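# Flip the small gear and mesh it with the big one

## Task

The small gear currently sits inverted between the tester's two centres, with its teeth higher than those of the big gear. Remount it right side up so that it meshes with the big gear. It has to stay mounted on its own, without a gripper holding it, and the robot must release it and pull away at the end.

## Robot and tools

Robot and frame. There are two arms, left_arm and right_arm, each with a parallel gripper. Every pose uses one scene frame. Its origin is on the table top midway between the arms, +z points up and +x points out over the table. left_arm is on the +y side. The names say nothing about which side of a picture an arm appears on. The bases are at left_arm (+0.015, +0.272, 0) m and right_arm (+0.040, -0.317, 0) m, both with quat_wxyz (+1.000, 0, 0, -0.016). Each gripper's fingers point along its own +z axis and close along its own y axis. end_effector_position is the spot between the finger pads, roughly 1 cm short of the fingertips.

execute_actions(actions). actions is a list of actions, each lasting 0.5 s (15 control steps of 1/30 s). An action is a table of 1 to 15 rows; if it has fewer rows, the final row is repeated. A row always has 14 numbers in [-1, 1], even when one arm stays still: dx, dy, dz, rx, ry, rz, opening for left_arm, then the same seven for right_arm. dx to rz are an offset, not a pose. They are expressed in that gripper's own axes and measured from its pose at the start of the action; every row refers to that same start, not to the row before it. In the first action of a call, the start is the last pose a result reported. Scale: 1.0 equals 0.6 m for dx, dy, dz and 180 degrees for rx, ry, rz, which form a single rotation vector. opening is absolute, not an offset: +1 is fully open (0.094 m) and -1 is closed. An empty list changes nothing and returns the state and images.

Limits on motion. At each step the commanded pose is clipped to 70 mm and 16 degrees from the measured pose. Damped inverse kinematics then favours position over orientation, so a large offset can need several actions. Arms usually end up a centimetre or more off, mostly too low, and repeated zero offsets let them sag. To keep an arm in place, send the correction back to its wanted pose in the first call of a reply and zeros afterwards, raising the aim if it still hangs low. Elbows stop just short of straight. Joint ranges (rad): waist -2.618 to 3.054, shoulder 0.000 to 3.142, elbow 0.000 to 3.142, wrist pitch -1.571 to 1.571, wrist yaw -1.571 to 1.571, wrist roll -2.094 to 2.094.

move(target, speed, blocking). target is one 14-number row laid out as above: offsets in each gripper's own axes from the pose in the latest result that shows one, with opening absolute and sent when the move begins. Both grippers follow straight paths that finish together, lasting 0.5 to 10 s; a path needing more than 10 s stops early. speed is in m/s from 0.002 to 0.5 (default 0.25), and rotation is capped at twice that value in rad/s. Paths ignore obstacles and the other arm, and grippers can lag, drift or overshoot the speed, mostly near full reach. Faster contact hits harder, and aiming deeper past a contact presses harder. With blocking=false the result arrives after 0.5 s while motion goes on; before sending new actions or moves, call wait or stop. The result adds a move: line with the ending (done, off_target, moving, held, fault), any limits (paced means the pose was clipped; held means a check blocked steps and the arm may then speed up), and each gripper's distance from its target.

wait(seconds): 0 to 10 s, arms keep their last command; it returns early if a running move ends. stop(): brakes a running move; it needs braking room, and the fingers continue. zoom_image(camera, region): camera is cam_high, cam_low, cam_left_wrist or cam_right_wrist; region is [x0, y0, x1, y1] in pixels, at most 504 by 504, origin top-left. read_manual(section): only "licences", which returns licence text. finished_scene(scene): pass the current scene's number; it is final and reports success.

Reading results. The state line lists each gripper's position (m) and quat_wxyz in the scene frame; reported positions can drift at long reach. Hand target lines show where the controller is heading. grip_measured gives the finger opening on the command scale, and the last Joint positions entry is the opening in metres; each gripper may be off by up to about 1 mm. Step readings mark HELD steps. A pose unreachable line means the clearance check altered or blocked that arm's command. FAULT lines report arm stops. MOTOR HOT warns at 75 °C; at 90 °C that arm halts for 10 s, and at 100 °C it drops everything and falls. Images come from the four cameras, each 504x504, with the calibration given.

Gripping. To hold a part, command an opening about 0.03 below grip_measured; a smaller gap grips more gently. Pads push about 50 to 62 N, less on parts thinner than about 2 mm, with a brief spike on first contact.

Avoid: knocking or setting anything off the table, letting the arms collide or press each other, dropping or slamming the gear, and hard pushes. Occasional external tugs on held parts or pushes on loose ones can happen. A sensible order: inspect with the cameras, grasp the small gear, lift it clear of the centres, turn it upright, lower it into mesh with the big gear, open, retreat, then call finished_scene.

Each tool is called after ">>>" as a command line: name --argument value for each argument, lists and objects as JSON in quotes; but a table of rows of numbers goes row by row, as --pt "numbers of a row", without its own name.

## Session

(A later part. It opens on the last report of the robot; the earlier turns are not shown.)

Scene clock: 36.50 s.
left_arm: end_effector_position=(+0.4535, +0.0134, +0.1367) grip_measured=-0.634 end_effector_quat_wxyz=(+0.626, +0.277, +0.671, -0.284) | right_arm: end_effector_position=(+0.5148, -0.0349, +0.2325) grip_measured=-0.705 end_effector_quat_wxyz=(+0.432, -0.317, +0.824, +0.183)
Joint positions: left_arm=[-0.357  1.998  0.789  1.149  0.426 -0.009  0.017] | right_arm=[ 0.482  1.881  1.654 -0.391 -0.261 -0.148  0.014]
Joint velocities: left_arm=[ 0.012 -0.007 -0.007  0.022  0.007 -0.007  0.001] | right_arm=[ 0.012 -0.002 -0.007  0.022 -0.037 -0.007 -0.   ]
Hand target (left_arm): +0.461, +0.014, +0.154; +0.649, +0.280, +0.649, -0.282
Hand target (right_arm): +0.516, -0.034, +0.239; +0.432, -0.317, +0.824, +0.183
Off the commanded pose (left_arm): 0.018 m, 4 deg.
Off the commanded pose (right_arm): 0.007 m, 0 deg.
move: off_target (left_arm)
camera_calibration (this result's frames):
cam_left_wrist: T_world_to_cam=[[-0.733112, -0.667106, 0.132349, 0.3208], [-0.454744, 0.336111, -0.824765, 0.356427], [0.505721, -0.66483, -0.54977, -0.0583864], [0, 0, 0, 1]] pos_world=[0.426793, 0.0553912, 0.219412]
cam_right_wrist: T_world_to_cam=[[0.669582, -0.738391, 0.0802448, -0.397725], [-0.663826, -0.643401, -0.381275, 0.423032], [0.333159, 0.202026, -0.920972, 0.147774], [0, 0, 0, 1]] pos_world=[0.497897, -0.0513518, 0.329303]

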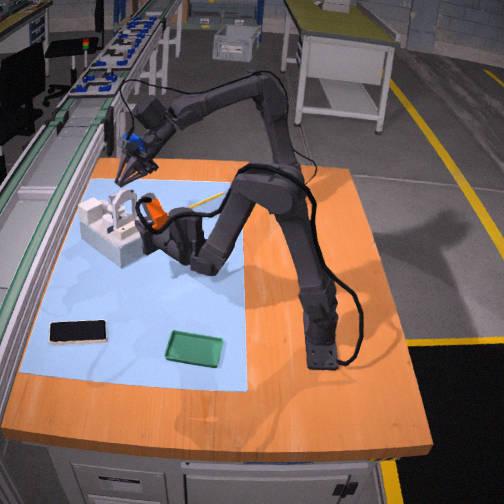

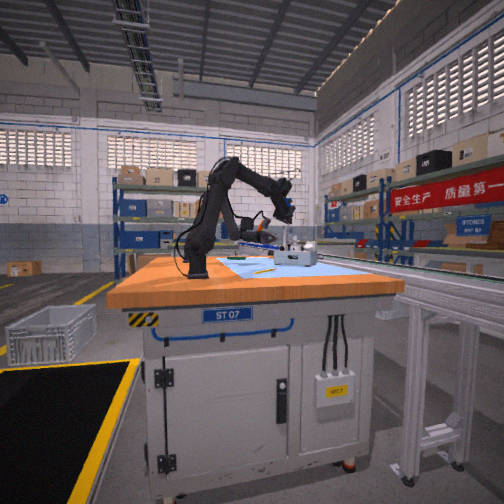

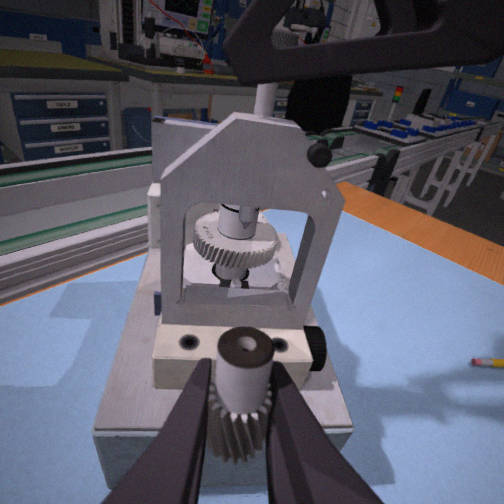

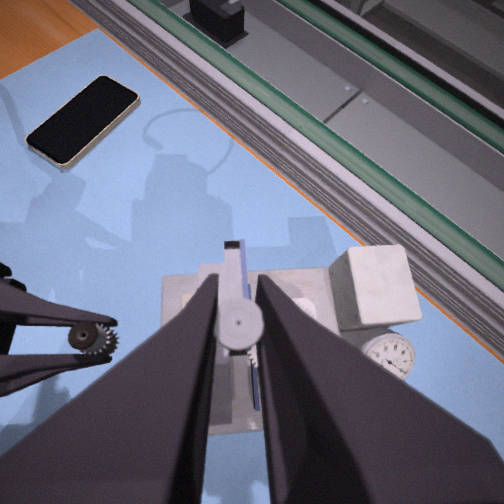

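>>> execute_actions --actions '[[[-0.04,0,0.03,0.01,-0.04,0,-0.67,-0.08,0,-0.055,0,-0.05,0,-0.78]],[[-0.025,0,0.03,0,-0.015,0,-0.67,-0.09,0,-0.06,0,-0.05,0,-0.78]]]'

Scene clock: 37.73 s.
left_arm: end_effector_position=(+0.4729, +0.0011, +0.1464) grip_measured=-0.634 end_effector_quat_wxyz=(+0.649, +0.256, +0.647, -0.307) | right_arm: end_effector_position=(+0.5142, -0.0352, +0.2502) grip_measured=-0.705 end_effector_quat_wxyz=(+0.453, -0.309, +0.815, +0.189)
Joint positions: left_arm=[-0.367  2.098  0.884  1.248  0.419 -0.079  0.017] | right_arm=[ 0.482  1.851  1.642 -0.358 -0.261 -0.13   0.014]
Joint velocities: left_arm=[-0.017 -0.012  0.002 -0.007  0.007 -0.051 -0.001] | right_arm=[-0.017 -0.002  0.007 -0.051 -0.007  0.007  0.   ]
Hand target (left_arm): +0.476, -0.005, +0.155; +0.657, +0.255, +0.638, -0.310
Hand target (right_arm): +0.512, -0.038, +0.308; +0.508, -0.299, +0.780, +0.210
Off the commanded pose (left_arm): 0.011 m, 1 deg.
Off the commanded pose (right_arm): 0.059 m, 8 deg.
Step readings (end_effector_position; steps 1 to 15: 1st action; 16 to 30: 2nd action):
0: left_arm (+0.4532, +0.0132, +0.1369) | right_arm (+0.5148, -0.0349, +0.2325)
1: left_arm (+0.4541, +0.0124, +0.1375) | right_arm (+0.5146, -0.0349, +0.2350)
2: left_arm (+0.4571, +0.0107, +0.1393) | right_arm (+0.5145, -0.0349, +0.2363)
4: left_arm (+0.4624, +0.0084, +0.1387) | right_arm (+0.5145, -0.0350, +0.2406)
8: left_arm (+0.4643, +0.0076, +0.1354) | right_arm (+0.5144, -0.0350, +0.2441)
15: left_arm (+0.4643, +0.0075, +0.1395) | right_arm (+0.5144, -0.0350, +0.2441)
16: left_arm (+0.4650, +0.0069, +0.1402) | right_arm (+0.5143, -0.0351, +0.2450)
17: left_arm (+0.4673, +0.0056, +0.1414) | right_arm (+0.5143, -0.0351, +0.2457)
19: left_arm (+0.4708, +0.0027, +0.1438) | right_arm (+0.5142, -0.0351, +0.2484)
23: left_arm (+0.4725, +0.0009, +0.1463) | right_arm (+0.5142, -0.0352, +0.2502)
30: end_effector_position above
camera_calibration (this result's frames):
cam_left_wrist: T_world_to_cam=[[-0.739949, -0.652993, 0.161482, 0.324498], [-0.423159, 0.265263, -0.866356, 0.3686], [0.522889, -0.709391, -0.472601, -0.0903967], [0, 0, 0, 1]] pos_world=[0.443355, 0.049992, 0.224217]
cam_right_wrist: T_world_to_cam=[[0.659685, -0.747331, 0.0794462, -0.393919], [-0.654852, -0.623461, -0.427159, 0.436782], [0.368761, 0.229765, -0.90068, 0.141979], [0, 0, 0, 1]] pos_world=[0.493534, -0.0546928, 0.345749]

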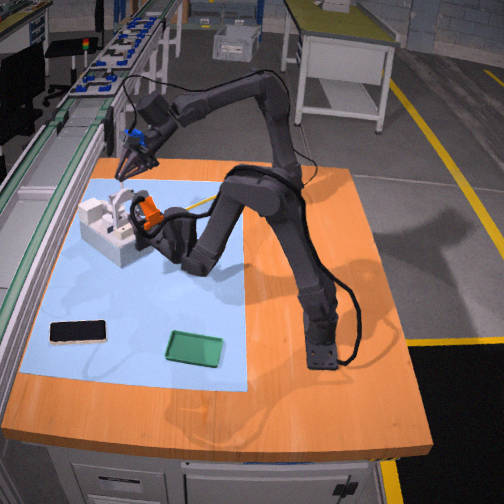

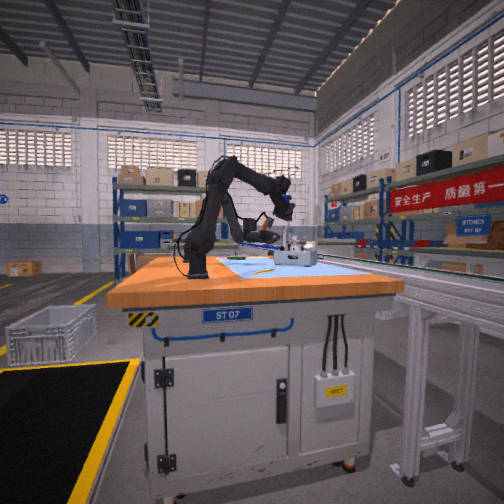

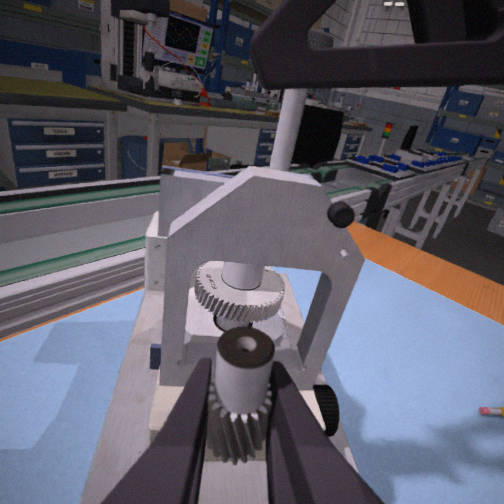

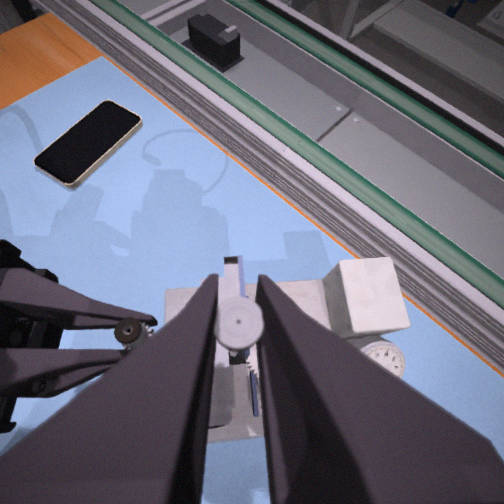

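>>> execute_actions --actions '[[[-0.012,-0.017,0.045,0.005,0,0.025,-0.67,-0.095,0,-0.055,0,-0.04,0,-0.78]]]'

Scene clock: 38.50 s.
left_arm: end_effector_position=(+0.4782, -0.0218, +0.1484) grip_measured=-0.634 end_effector_quat_wxyz=(+0.650, +0.286, +0.641, -0.291) | right_arm: end_effector_position=(+0.5139, -0.0356, +0.2550) grip_measured=-0.705 end_effector_quat_wxyz=(+0.452, -0.309, +0.816, +0.188)
Joint positions: left_arm=[-0.408  2.114  0.959  1.172  0.399 -0.008  0.017] | right_arm=[ 0.482  1.851  1.664 -0.382 -0.26  -0.13   0.014]
Joint velocities: left_arm=[-0.007 -0.002 -0.002 -0.095 -0.007  0.007  0.002] | right_arm=[-0.002  0.002  0.007  0.051 -0.051 -0.007 -0.001]
Hand target (left_arm): +0.483, -0.025, +0.156; +0.659, +0.287, +0.634, -0.287
Hand target (right_arm): +0.513, -0.037, +0.315; +0.503, -0.298, +0.784, +0.208
Off the commanded pose (left_arm): 0.009 m, 1 deg.
Off the commanded pose (right_arm): 0.061 m, 7 deg.
Step readings (end_effector_position):
0: left_arm (+0.4729, +0.0012, +0.1464) | right_arm (+0.5142, -0.0352, +0.2502)
1: left_arm (+0.4738, -0.0004, +0.1465) | right_arm (+0.5141, -0.0353, +0.2507)
2: left_arm (+0.4762, -0.0036, +0.1466) | right_arm (+0.5141, -0.0354, +0.2516)
4: left_arm (+0.4784, -0.0128, +0.1492) | right_arm (+0.5141, -0.0355, +0.2538)
8: left_arm (+0.4774, -0.0222, +0.1520) | right_arm (+0.5139, -0.0355, +0.2551)
15: end_effector_position above
camera_calibration (this result's frames):
cam_left_wrist: T_world_to_cam=[[-0.757163, -0.645748, 0.0985561, 0.330851], [-0.38635, 0.32104, -0.864677, 0.362057], [0.526723, -0.692779, -0.492564, -0.107027], [0, 0, 0, 1]] pos_world=[0.446763, 0.0232657, 0.227738]
cam_right_wrist: T_world_to_cam=[[0.658871, -0.74813, 0.0786732, -0.393784], [-0.656801, -0.623098, -0.42469, 0.43878], [0.366744, 0.228143, -0.901914, 0.147777], [0, 0, 0, 1]] pos_world=[0.493448, -0.0549134, 0.350607]

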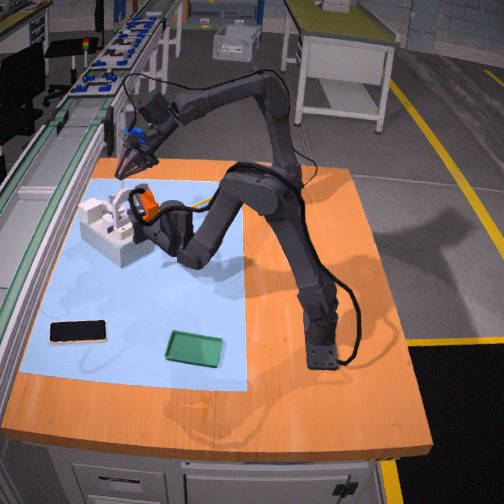

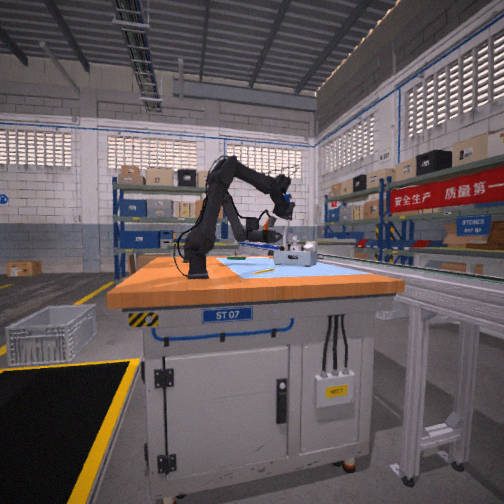

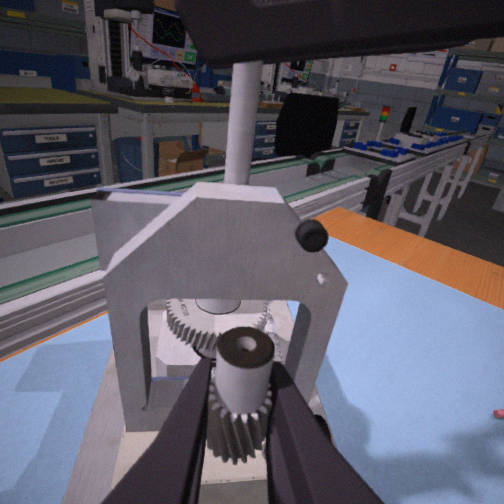

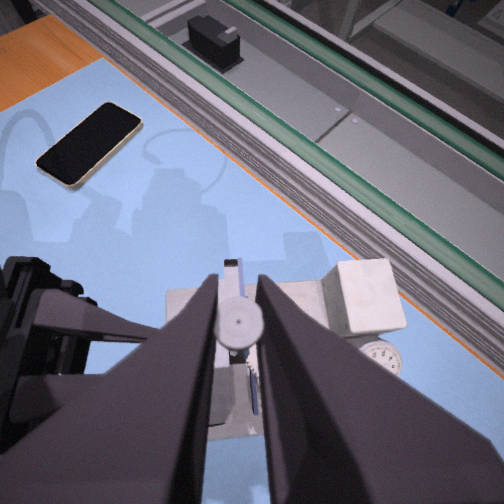

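>>> execute_actions --actions '[[[-0.004,0.009,0.04,0,-0.003,0,-0.67,-0.095,0,-0.055,0,-0.04,0,-0.78]]]'

Scene clock: 39.13 s.
left_arm: end_effector_position=(+0.4944, -0.0288, +0.1398) grip_measured=-0.634 end_effector_quat_wxyz=(+0.644, +0.285, +0.648, -0.289) | right_arm: end_effector_position=(+0.5139, -0.0357, +0.2569) grip_measured=-0.705 end_effector_quat_wxyz=(+0.448, -0.309, +0.818, +0.188)
Joint positions: left_arm=[-0.408  2.17   1.04   1.128  0.395 -0.007  0.017] | right_arm=[ 0.482  1.857  1.687 -0.408 -0.259 -0.13   0.014]
Joint velocities: left_arm=[ 0.002 -0.002 -0.007 -0.037 -0.022 -0.081  0.   ] | right_arm=[-0.007 -0.022 -0.012 -0.007  0.051  0.007 -0.   ]
Hand target (left_arm): +0.497, -0.036, +0.151; +0.653, +0.284, +0.638, -0.292
Hand target (right_arm): +0.512, -0.037, +0.320; +0.502, -0.298, +0.785, +0.207
Off the commanded pose (left_arm): 0.014 m, 2 deg.
Off the commanded pose (right_arm): 0.064 m, 8 deg.
Step readings (end_effector_position):
0: left_arm (+0.4783, -0.0217, +0.1478) | right_arm (+0.5139, -0.0355, +0.2552)
1: left_arm (+0.4798, -0.0226, +0.1475) | right_arm (+0.5140, -0.0356, +0.2555)
2: left_arm (+0.4842, -0.0246, +0.1478) | right_arm (+0.5141, -0.0356, +0.2557)
4: left_arm (+0.4918, -0.0277, +0.1470) | right_arm (+0.5139, -0.0357, +0.2570)
8: left_arm (+0.4943, -0.0288, +0.1425) | right_arm (+0.5139, -0.0357, +0.2568)
15: end_effector_position above
camera_calibration (this result's frames):
cam_left_wrist: T_world_to_cam=[[-0.752955, -0.649486, 0.105953, 0.336267], [-0.402186, 0.326735, -0.855272, 0.369797], [0.520869, -0.686595, -0.507231, -0.119519], [0, 0, 0, 1]] pos_world=[0.464175, 0.0155141, 0.220025]
cam_right_wrist: T_world_to_cam=[[0.659044, -0.748201, 0.0765245, -0.393585], [-0.660734, -0.624581, -0.416328, 0.439314], [0.359293, 0.223816, -0.905988, 0.154181], [0, 0, 0, 1]] pos_world=[0.494263, -0.0546018, 0.352704]

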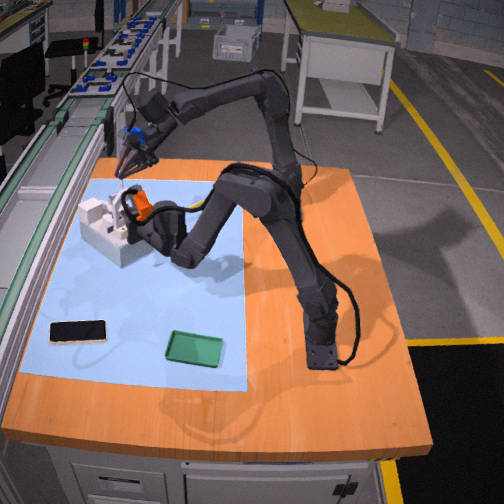

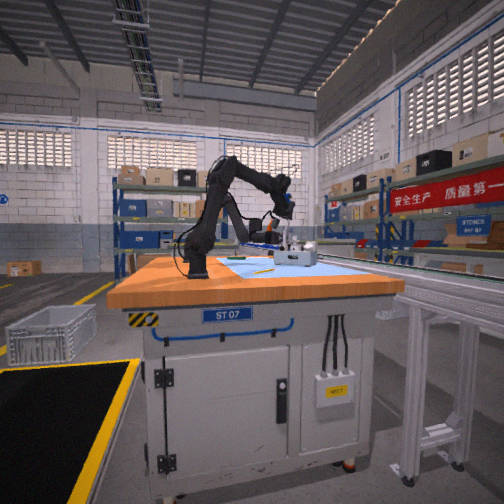

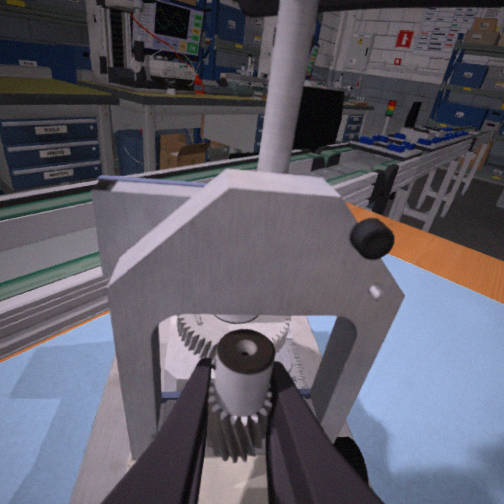

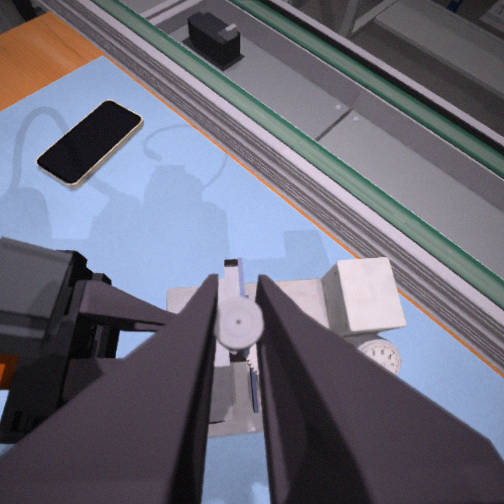

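>>> execute_actions --actions '[[[-0.03,-0.006,0.03,0,-0.008,0,-0.67,-0.082,0,-0.05,0,-0.04,0,-0.78]]]'

Scene clock: 39.80 s.
left_arm: end_effector_position=(+0.5000, -0.0378, +0.1462) grip_measured=-0.634 end_effector_quat_wxyz=(+0.643, +0.282, +0.650, -0.291) | right_arm: end_effector_position=(+0.5139, -0.0357, +0.2569) grip_measured=-0.705 end_effector_quat_wxyz=(+0.448, -0.309, +0.818, +0.188)
Joint positions: left_arm=[-0.423  2.172  1.085  1.082  0.379 -0.013  0.017] | right_arm=[ 0.482  1.857  1.687 -0.408 -0.259 -0.13   0.014]
Joint velocities: left_arm=[-0.002 -0.007 -0.002 -0.022 -0.037  0.022 -0.   ] | right_arm=[ 0.017  0.002  0.002  0.051  0.066  0.051 -0.001]
Hand target (left_arm): +0.503, -0.044, +0.158; +0.652, +0.281, +0.640, -0.293
Hand target (right_arm): +0.513, -0.038, +0.314; +0.498, -0.298, +0.788, +0.207
Off the commanded pose (left_arm): 0.014 m, 2 deg.
Off the commanded pose (right_arm): 0.058 m, 7 deg.
Step readings (end_effector_position):
0: left_arm (+0.4944, -0.0288, +0.1397) | right_arm (+0.5139, -0.0357, +0.2569)
1: left_arm (+0.4951, -0.0295, +0.1401) | right_arm (+0.5139, -0.0357, +0.2569)
2: left_arm (+0.4966, -0.0309, +0.1407) | right_arm (+0.5139, -0.0357, +0.2569)
4: left_arm (+0.4987, -0.0346, +0.1449) | right_arm (+0.5139, -0.0357, +0.2569)
8: left_arm (+0.4997, -0.0377, +0.1465) | right_arm (+0.5139, -0.0357, +0.2569)
15: end_effector_position above
camera_calibration (this result's frames):
cam_left_wrist: T_world_to_cam=[[-0.751017, -0.650631, 0.112488, 0.331993], [-0.408178, 0.32357, -0.853635, 0.383065], [0.519004, -0.68701, -0.50858, -0.124242], [0, 0, 0, 1]] pos_world=[0.470173, 0.00670164, 0.226465]
cam_right_wrist: T_world_to_cam=[[0.659044, -0.748201, 0.0765245, -0.393585], [-0.660734, -0.624581, -0.416328, 0.439314], [0.359293, 0.223816, -0.905988, 0.154181], [0, 0, 0, 1]] pos_world=[0.494263, -0.0546018, 0.352704]

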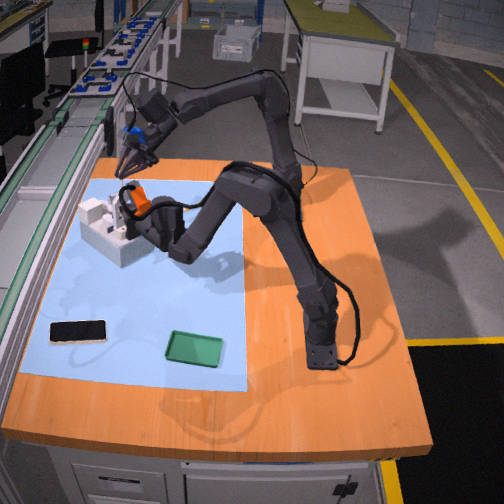

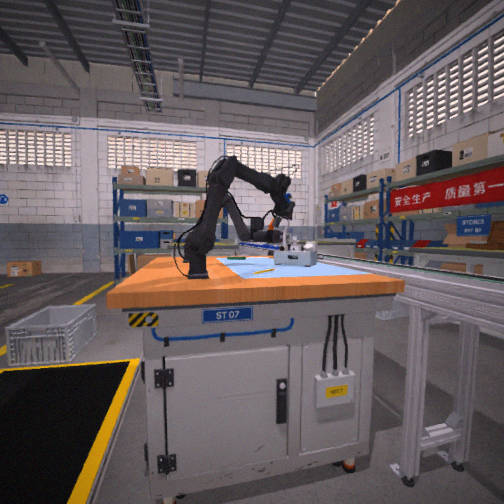

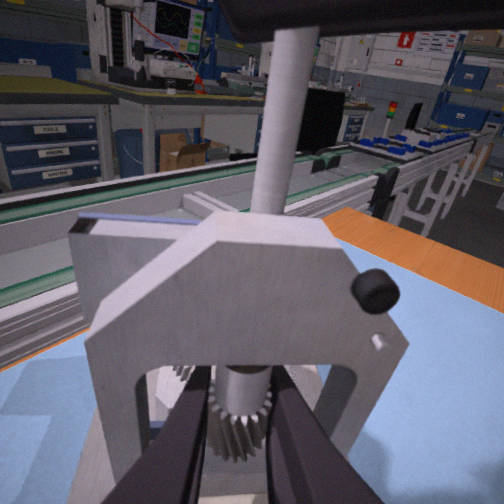

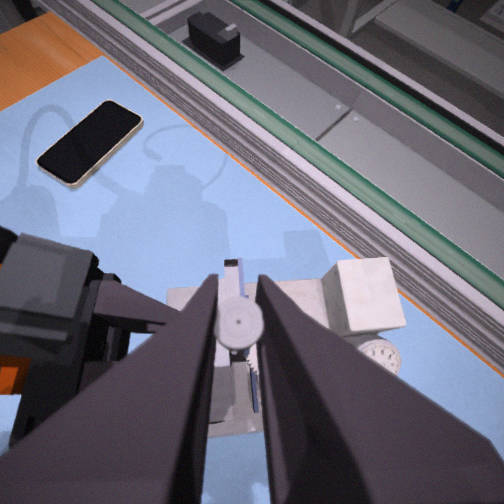

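>>> execute_actions --actions '[[[-0.017,-0.004,0.032,0.003,-0.01,0.004,-0.67,-0.082,0,-0.05,0,-0.04,0,-0.78]]]'

>>> zoom_image --camera "cam_low" --region '[250,215,330,270]'

Scene clock: 40.50 s.
left_arm: end_effector_position=(+0.5077, -0.0447, +0.1465) grip_measured=-0.634 end_effector_quat_wxyz=(+0.646, +0.283, +0.646, -0.292) | right_arm: end_effector_position=(+0.5139, -0.0357, +0.2569) grip_measured=-0.705 end_effector_quat_wxyz=(+0.448, -0.309, +0.818, +0.188)
Joint positions: left_arm=[-0.429  2.204  1.135  1.075  0.376 -0.013  0.017] | right_arm=[ 0.482  1.857  1.687 -0.408 -0.259 -0.13   0.014]
Joint velocities: left_arm=[-0.007  0.007 -0.007  0.007  0.037 -0.022 -0.   ] | right_arm=[-0.002 -0.002 -0.002 -0.037  0.051 -0.051  0.001]
Hand target (left_arm): +0.510, -0.053, +0.157; +0.654, +0.284, +0.637, -0.294
Hand target (right_arm): +0.513, -0.038, +0.314; +0.498, -0.298, +0.788, +0.207
Off the commanded pose (left_arm): 0.014 m, 1 deg.
Off the commanded pose (right_arm): 0.058 m, 7 deg.
Step readings (end_effector_position):
0: left_arm (+0.5000, -0.0377, +0.1460) | right_arm (+0.5139, -0.0357, +0.2569)
1: left_arm (+0.5010, -0.0384, +0.1461) | right_arm (+0.5139, -0.0357, +0.2569)
2: left_arm (+0.5034, -0.0403, +0.1465) | right_arm (+0.5139, -0.0357, +0.2569)
4: left_arm (+0.5070, -0.0438, +0.1464) | right_arm (+0.5139, -0.0357, +0.2569)
8: left_arm (+0.5077, -0.0447, +0.1465) | right_arm (+0.5139, -0.0357, +0.2569)
15: end_effector_position above
camera_calibration (this result's frames):
cam_left_wrist: T_world_to_cam=[[-0.753704, -0.648107, 0.109028, 0.335247], [-0.399946, 0.32067, -0.858611, 0.38514], [0.52151, -0.690745, -0.500898, -0.135463], [0, 0, 0, 1]] pos_world=[0.477357, 0.00020242, 0.226281]
cam_right_wrist: T_world_to_cam=[[0.659044, -0.748201, 0.0765245, -0.393585], [-0.660734, -0.624581, -0.416328, 0.439314], [0.359293, 0.223816, -0.905988, 0.154181], [0, 0, 0, 1]] pos_world=[0.494263, -0.0546018, 0.352704]

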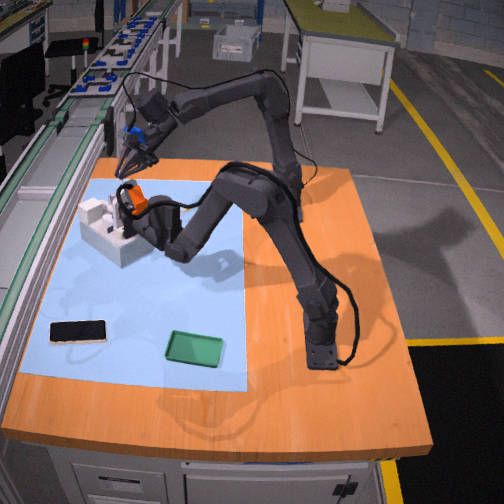

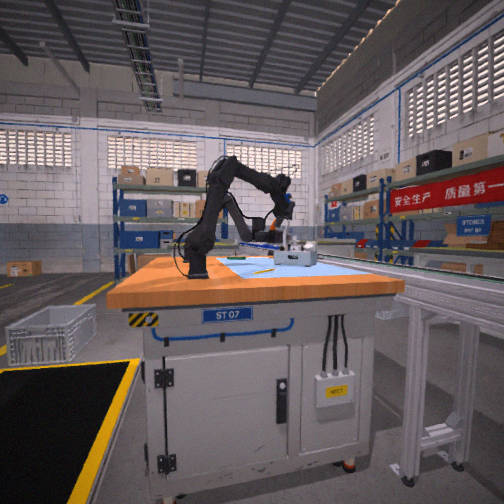

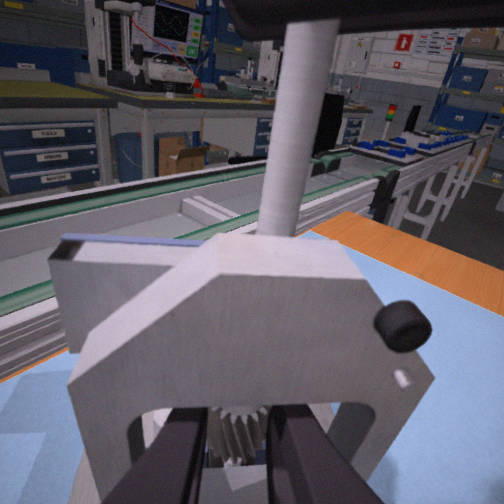

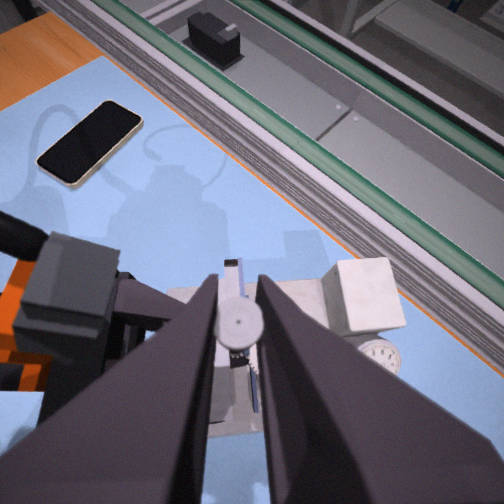

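Region (250, 215, 330, 270) of cam_low's 504x504 image, scaled by 6.300, with more detail than that image has; it fills the top 346 rows of this view, and the rest is white.

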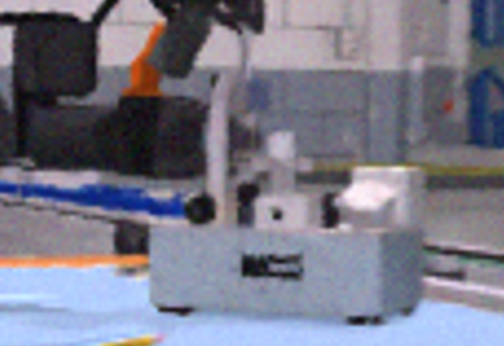

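>>> execute_actions --actions '[[[-0.012,-0.006,0.015,0,-0.006,0.004,-0.67,-0.082,0,-0.05,0,-0.04,0,-0.78]]]'

>>> zoom_image --camera "cam_left_wrist" --region '[150,380,330,504]'

Scene clock: 41.17 s.
left_arm: end_effector_position=(+0.5078, -0.0447, +0.1465) grip_measured=-0.634 end_effector_quat_wxyz=(+0.646, +0.283, +0.646, -0.292) | right_arm: end_effector_position=(+0.5139, -0.0357, +0.2569) grip_measured=-0.705 end_effector_quat_wxyz=(+0.448, -0.309, +0.818, +0.188)
Joint positions: left_arm=[-0.429  2.204  1.135  1.075  0.375 -0.013  0.017] | right_arm=[ 0.482  1.857  1.687 -0.408 -0.259 -0.13   0.014]
Joint velocities: left_arm=[ 0.002 -0.002 -0.002 -0.037  0.007  0.007 -0.001] | right_arm=[ 0.007 -0.017 -0.007 -0.066  0.007 -0.022  0.002]
Hand target (left_arm): +0.510, -0.053, +0.154; +0.654, +0.284, +0.638, -0.290
Hand target (right_arm): +0.513, -0.038, +0.314; +0.498, -0.298, +0.788, +0.207
Off the commanded pose (left_arm): 0.012 m, 1 deg.
Off the commanded pose (right_arm): 0.058 m, 7 deg.
Step readings (end_effector_position):
0: left_arm (+0.5077, -0.0447, +0.1465) | right_arm (+0.5139, -0.0357, +0.2569)
1: left_arm (+0.5077, -0.0447, +0.1465) | right_arm (+0.5139, -0.0357, +0.2569)
2: left_arm (+0.5078, -0.0447, +0.1465) | right_arm (+0.5139, -0.0357, +0.2569)
4: left_arm (+0.5078, -0.0447, +0.1465) | right_arm (+0.5139, -0.0357, +0.2569)
8: left_arm (+0.5078, -0.0447, +0.1465) | right_arm (+0.5139, -0.0357, +0.2569)
15: end_effector_position above
camera_calibration (this result's frames):
cam_left_wrist: T_world_to_cam=[[-0.753457, -0.648394, 0.10903, 0.335175], [-0.400069, 0.320516, -0.858612, 0.385201], [0.521773, -0.690547, -0.500898, -0.135583], [0, 0, 0, 1]] pos_world=[0.477391, 0.000236502, 0.226281]
cam_right_wrist: T_world_to_cam=[[0.659044, -0.748201, 0.0765245, -0.393585], [-0.660734, -0.624581, -0.416328, 0.439314], [0.359293, 0.223816, -0.905988, 0.154181], [0, 0, 0, 1]] pos_world=[0.494263, -0.0546018, 0.352704]

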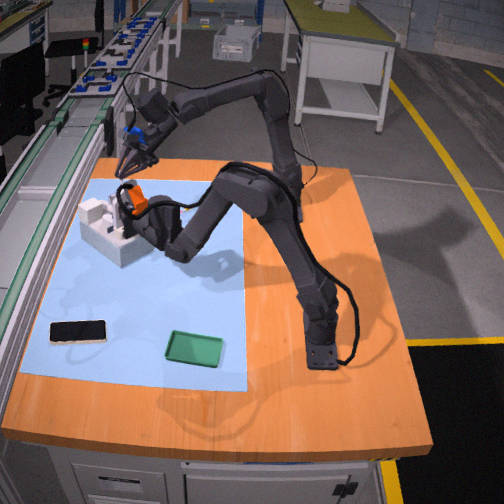

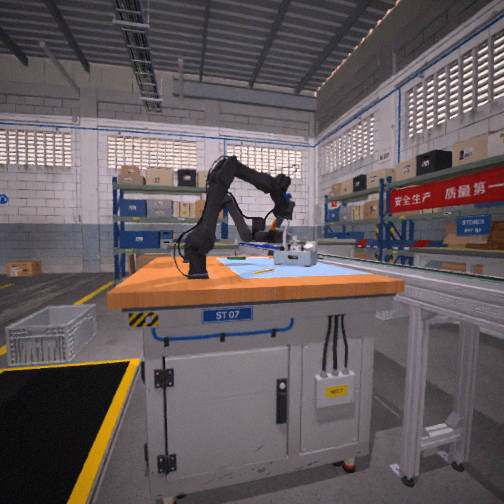

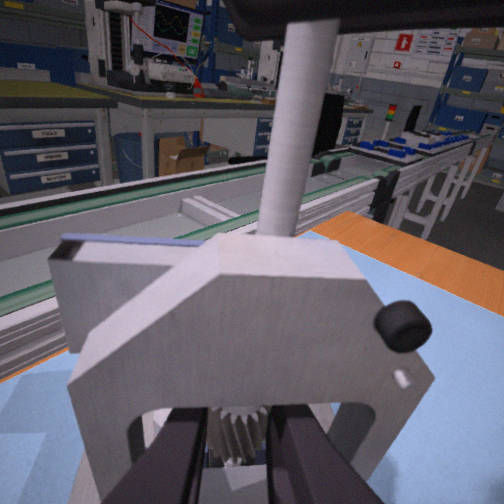

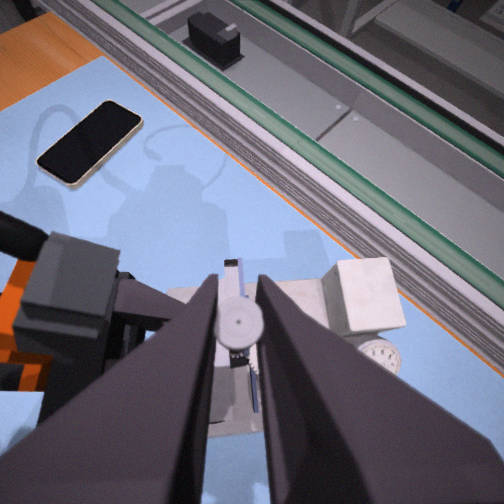

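Region (150, 380, 330, 504) of cam_left_wrist's 504x504 image, scaled by 2.800, with more detail than that image has; it fills the top 347 rows of this view, and the rest is white.

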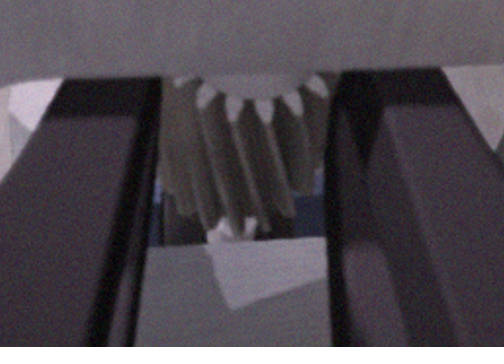

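>>> execute_actions --actions '[[[-0.004,-0.006,0.012,0,-0.006,0.004,-0.67,-0.05,0,-0.03,0,-0.03,0,-0.78]],[[-0.006,-0.006,0.012,0,-0.006,0.004,-0.67,-0.045,0,-0.027,0,-0.03,0,-0.78]]]'

>>> zoom_image --camera "cam_left_wrist" --region '[150,380,330,504]'

Scene clock: 42.43 s.
left_arm: end_effector_position=(+0.5088, -0.0442, +0.1403) grip_measured=-0.634 end_effector_quat_wxyz=(+0.644, +0.282, +0.649, -0.289) | right_arm: end_effector_position=(+0.5144, -0.0355, +0.2477) grip_measured=-0.705 end_effector_quat_wxyz=(+0.447, -0.309, +0.818, +0.188)
Joint positions: left_arm=[-0.429  2.218  1.135  1.08   0.37  -0.011  0.017] | right_arm=[ 0.482  1.858  1.652 -0.374 -0.259 -0.13   0.014]
Joint velocities: left_arm=[-0.012 -0.027 -0.002  0.037 -0.022  0.066 -0.   ] | right_arm=[-0.022 -0.007 -0.007  0.007  0.066  0.022  0.001]
Hand target (left_arm): +0.510, -0.052, +0.148; +0.654, +0.283, +0.639, -0.289
Hand target (right_arm): +0.514, -0.036, +0.285; +0.485, -0.300, +0.796, +0.202
Off the commanded pose (left_arm): 0.011 m, 2 deg.
Off the commanded pose (right_arm): 0.037 m, 5 deg.
Step readings (end_effector_position; steps 1 to 15: 1st action; 16 to 30: 2nd action):
0: left_arm (+0.5078, -0.0447, +0.1465) | right_arm (+0.5139, -0.0357, +0.2569)
1: left_arm (+0.5078, -0.0447, +0.1459) | right_arm (+0.5140, -0.0356, +0.2561)
2: left_arm (+0.5079, -0.0446, +0.1455) | right_arm (+0.5141, -0.0356, +0.2555)
4: left_arm (+0.5081, -0.0446, +0.1446) | right_arm (+0.5140, -0.0356, +0.2540)
8: left_arm (+0.5083, -0.0445, +0.1439) | right_arm (+0.5141, -0.0356, +0.2535)
15: left_arm (+0.5083, -0.0445, +0.1439) | right_arm (+0.5141, -0.0356, +0.2535)
16: left_arm (+0.5083, -0.0444, +0.1439) | right_arm (+0.5142, -0.0355, +0.2527)
17: left_arm (+0.5083, -0.0444, +0.1439) | right_arm (+0.5142, -0.0355, +0.2513)
19: left_arm (+0.5085, -0.0443, +0.1416) | right_arm (+0.5143, -0.0355, +0.2494)
23: left_arm (+0.5088, -0.0442, +0.1403) | right_arm (+0.5144, -0.0355, +0.2477)
30: end_effector_position above
camera_calibration (this result's frames):
cam_left_wrist: T_world_to_cam=[[-0.74945, -0.652976, 0.109305, 0.334641], [-0.405949, 0.322806, -0.854986, 0.382732], [0.523001, -0.685142, -0.507002, -0.138381], [0, 0, 0, 1]] pos_world=[0.47854, 0.000153116, 0.220493]
cam_right_wrist: T_world_to_cam=[[0.659123, -0.748163, 0.0762188, -0.392984], [-0.661162, -0.624788, -0.415336, 0.435917], [0.35836, 0.223364, -0.906469, 0.146282], [0, 0, 0, 1]] pos_world=[0.494815, -0.0543343, 0.343605]

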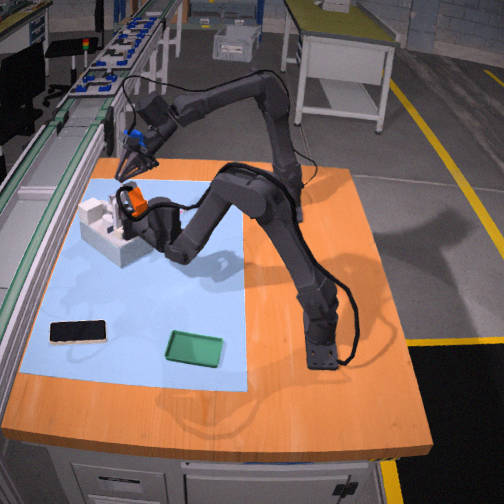

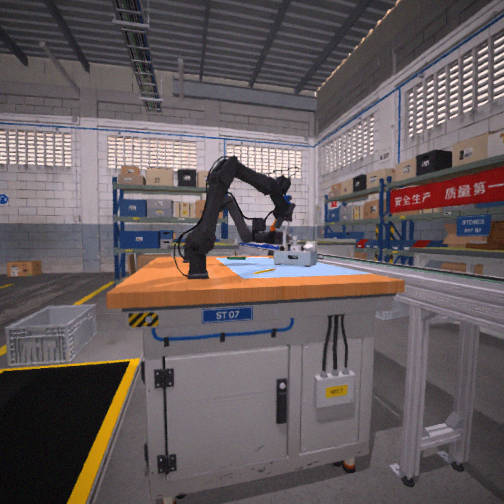

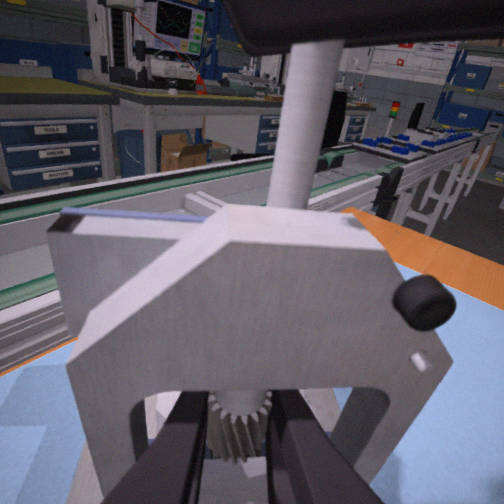

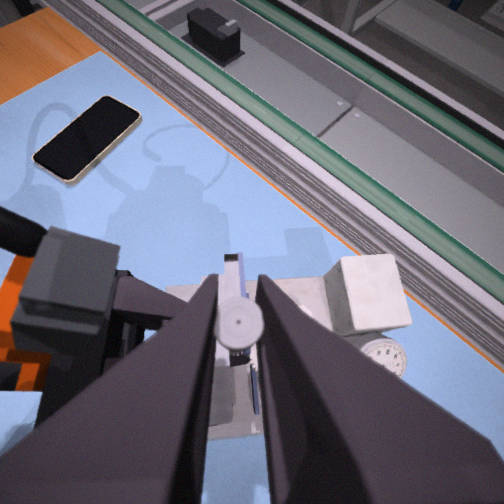

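Region (150, 380, 330, 504) of cam_left_wrist's 504x504 image, scaled by 2.800, with more detail than that image has; it fills the top 347 rows of this view, and the rest is white.

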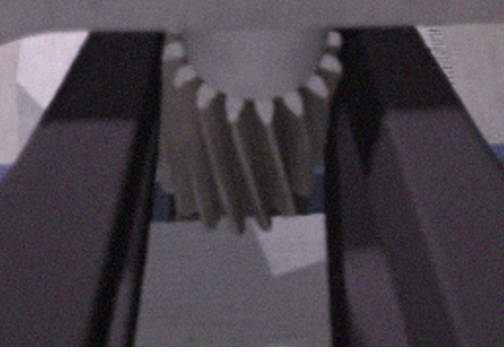

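>>> execute_actions --actions '[[[-0.022,-0.014,0.012,0.004,-0.008,0.004,-0.67,-0.068,0,-0.041,0,-0.035,0,-0.78]]]'

Scene clock: 43.13 s.
left_arm: end_effector_position=(+0.5088, -0.0442, +0.1403) grip_measured=-0.634 end_effector_quat_wxyz=(+0.644, +0.282, +0.649, -0.289) | right_arm: end_effector_position=(+0.5144, -0.0355, +0.2477) grip_measured=-0.705 end_effector_quat_wxyz=(+0.447, -0.309, +0.818, +0.188)
Joint positions: left_arm=[-0.429  2.218  1.135  1.08   0.37  -0.011  0.017] | right_arm=[ 0.482  1.858  1.652 -0.374 -0.259 -0.13   0.014]
Joint velocities: left_arm=[ 0.007 -0.002 -0.007 -0.022  0.007 -0.051 -0.   ] | right_arm=[-0.012 -0.022 -0.012 -0.022  0.022 -0.007 -0.001]
Hand target (left_arm): +0.507, -0.055, +0.154; +0.653, +0.286, +0.638, -0.293
Hand target (right_arm): +0.514, -0.037, +0.295; +0.491, -0.299, +0.792, +0.204
Off the commanded pose (left_arm): 0.017 m, 2 deg.
Off the commanded pose (right_arm): 0.048 m, 6 deg.
Step readings (end_effector_position):
0: left_arm (+0.5088, -0.0442, +0.1403) | right_arm (+0.5144, -0.0355, +0.2477)
1: left_arm (+0.5088, -0.0442, +0.1403) | right_arm (+0.5144, -0.0355, +0.2477)
2: left_arm (+0.5088, -0.0442, +0.1403) | right_arm (+0.5144, -0.0355, +0.2477)
4: left_arm (+0.5088, -0.0442, +0.1403) | right_arm (+0.5144, -0.0355, +0.2477)
8: left_arm (+0.5088, -0.0442, +0.1403) | right_arm (+0.5144, -0.0355, +0.2477)
15: end_effector_position above
camera_calibration (this result's frames):
cam_left_wrist: T_world_to_cam=[[-0.74945, -0.652976, 0.109305, 0.334641], [-0.405949, 0.322806, -0.854986, 0.382732], [0.523001, -0.685142, -0.507002, -0.138381], [0, 0, 0, 1]] pos_world=[0.47854, 0.000153116, 0.220493]
cam_right_wrist: T_world_to_cam=[[0.659123, -0.748163, 0.0762188, -0.392984], [-0.661162, -0.624788, -0.415336, 0.435917], [0.35836, 0.223364, -0.906469, 0.146282], [0, 0, 0, 1]] pos_world=[0.494815, -0.0543343, 0.343605]

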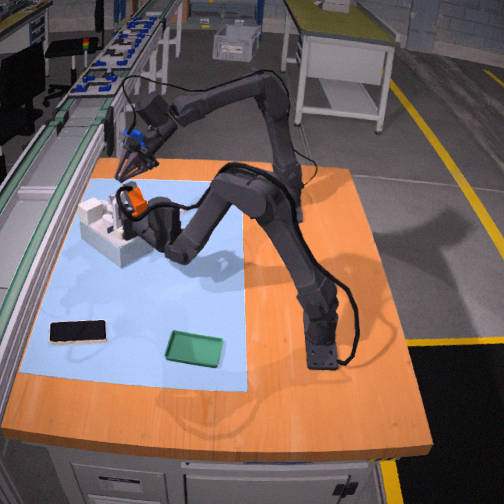

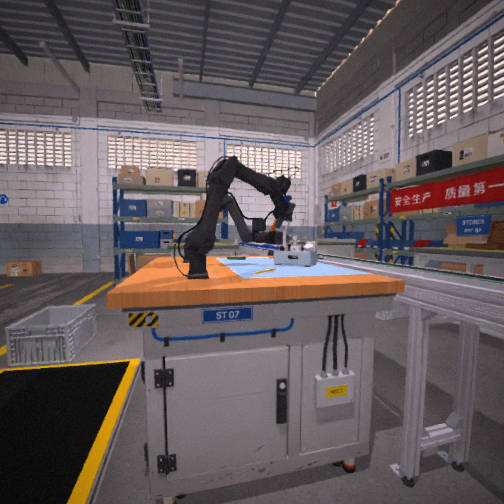

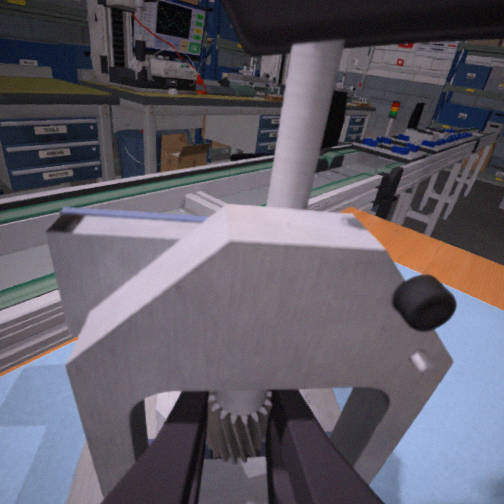

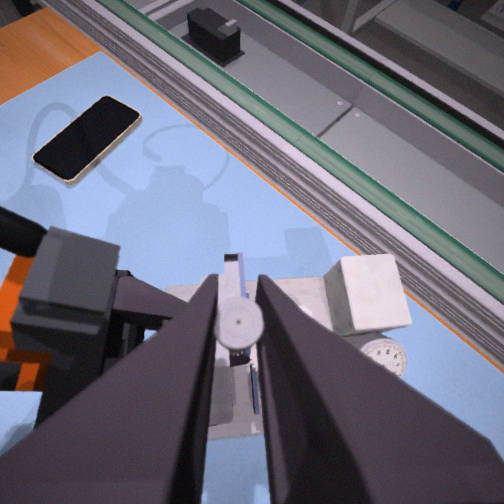

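Stuck; lift the knob fully and retry.

>>> execute_actions --actions '[[[-0.028,-0.014,0.012,0.004,-0.008,0.004,-0.67,-0.095,0,-0.056,0,-0.04,0,-0.78]]]'

Scene clock: 43.73 s.
left_arm: end_effector_position=(+0.5088, -0.0442, +0.1403) grip_measured=-0.634 end_effector_quat_wxyz=(+0.644, +0.282, +0.649, -0.289) | right_arm: end_effector_position=(+0.5141, -0.0356, +0.2540) grip_measured=-0.705 end_effector_quat_wxyz=(+0.447, -0.309, +0.818, +0.188)
Joint positions: left_arm=[-0.429  2.218  1.135  1.08   0.37  -0.011  0.017] | right_arm=[ 0.482  1.858  1.678 -0.4   -0.259 -0.13   0.014]
Joint velocities: left_arm=[-0.002  0.002 -0.002 -0.022 -0.022  0.037 -0.001] | right_arm=[-0.017 -0.007 -0.012 -0.022  0.007 -0.081 -0.   ]
Hand target (left_arm): +0.507, -0.054, +0.157; +0.653, +0.286, +0.637, -0.293
Hand target (right_arm): +0.514, -0.037, +0.313; +0.498, -0.297, +0.788, +0.207
Off the commanded pose (left_arm): 0.020 m, 2 deg.
Off the commanded pose (right_arm): 0.060 m, 7 deg.
Step readings (end_effector_position):
0: left_arm (+0.5088, -0.0442, +0.1403) | right_arm (+0.5144, -0.0355, +0.2477)
1: left_arm (+0.5088, -0.0442, +0.1403) | right_arm (+0.5143, -0.0355, +0.2487)
2: left_arm (+0.5088, -0.0442, +0.1403) | right_arm (+0.5142, -0.0355, +0.2497)
4: left_arm (+0.5088, -0.0442, +0.1403) | right_arm (+0.5143, -0.0355, +0.2525)
8: left_arm (+0.5088, -0.0442, +0.1403) | right_arm (+0.5141, -0.0356, +0.2539)
15: end_effector_position above
camera_calibration (this result's frames):
cam_left_wrist: T_world_to_cam=[[-0.74945, -0.652976, 0.109305, 0.334641], [-0.405949, 0.322806, -0.854986, 0.382732], [0.523001, -0.685142, -0.507002, -0.138381], [0, 0, 0, 1]] pos_world=[0.47854, 0.000153116, 0.220493]
cam_right_wrist: T_world_to_cam=[[0.659175, -0.748138, 0.0760149, -0.393352], [-0.661447, -0.624926, -0.414674, 0.438219], [0.357737, 0.223063, -0.906789, 0.152474], [0, 0, 0, 1]] pos_world=[0.494601, -0.0544382, 0.349881]

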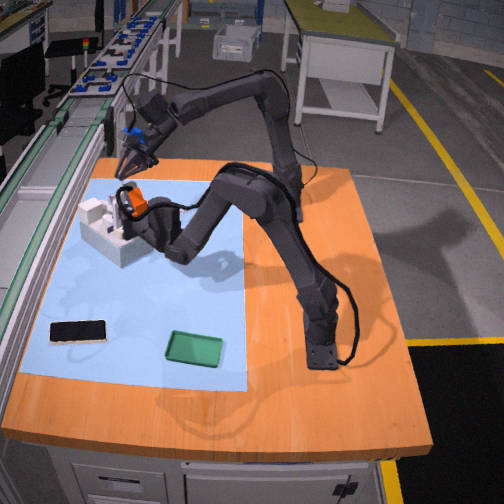

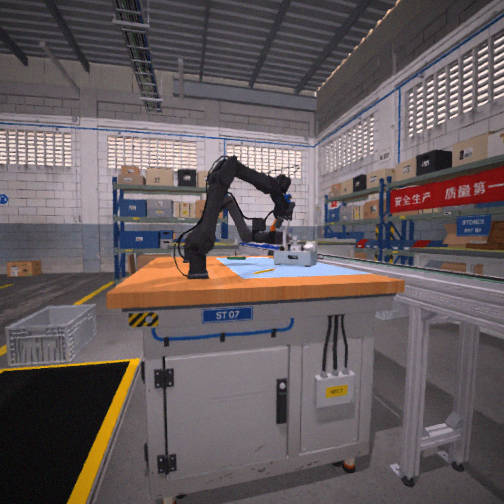

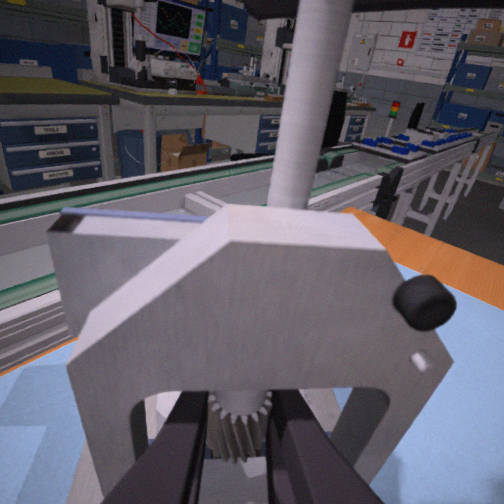

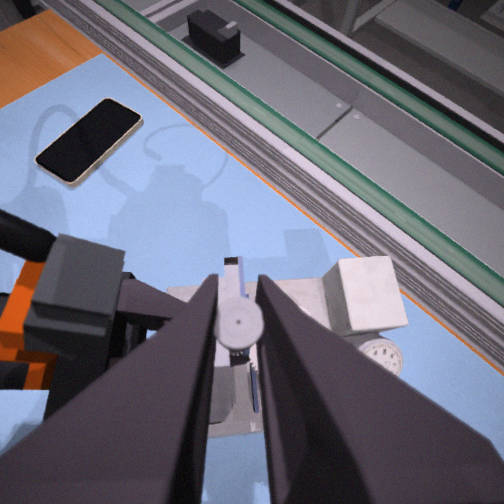

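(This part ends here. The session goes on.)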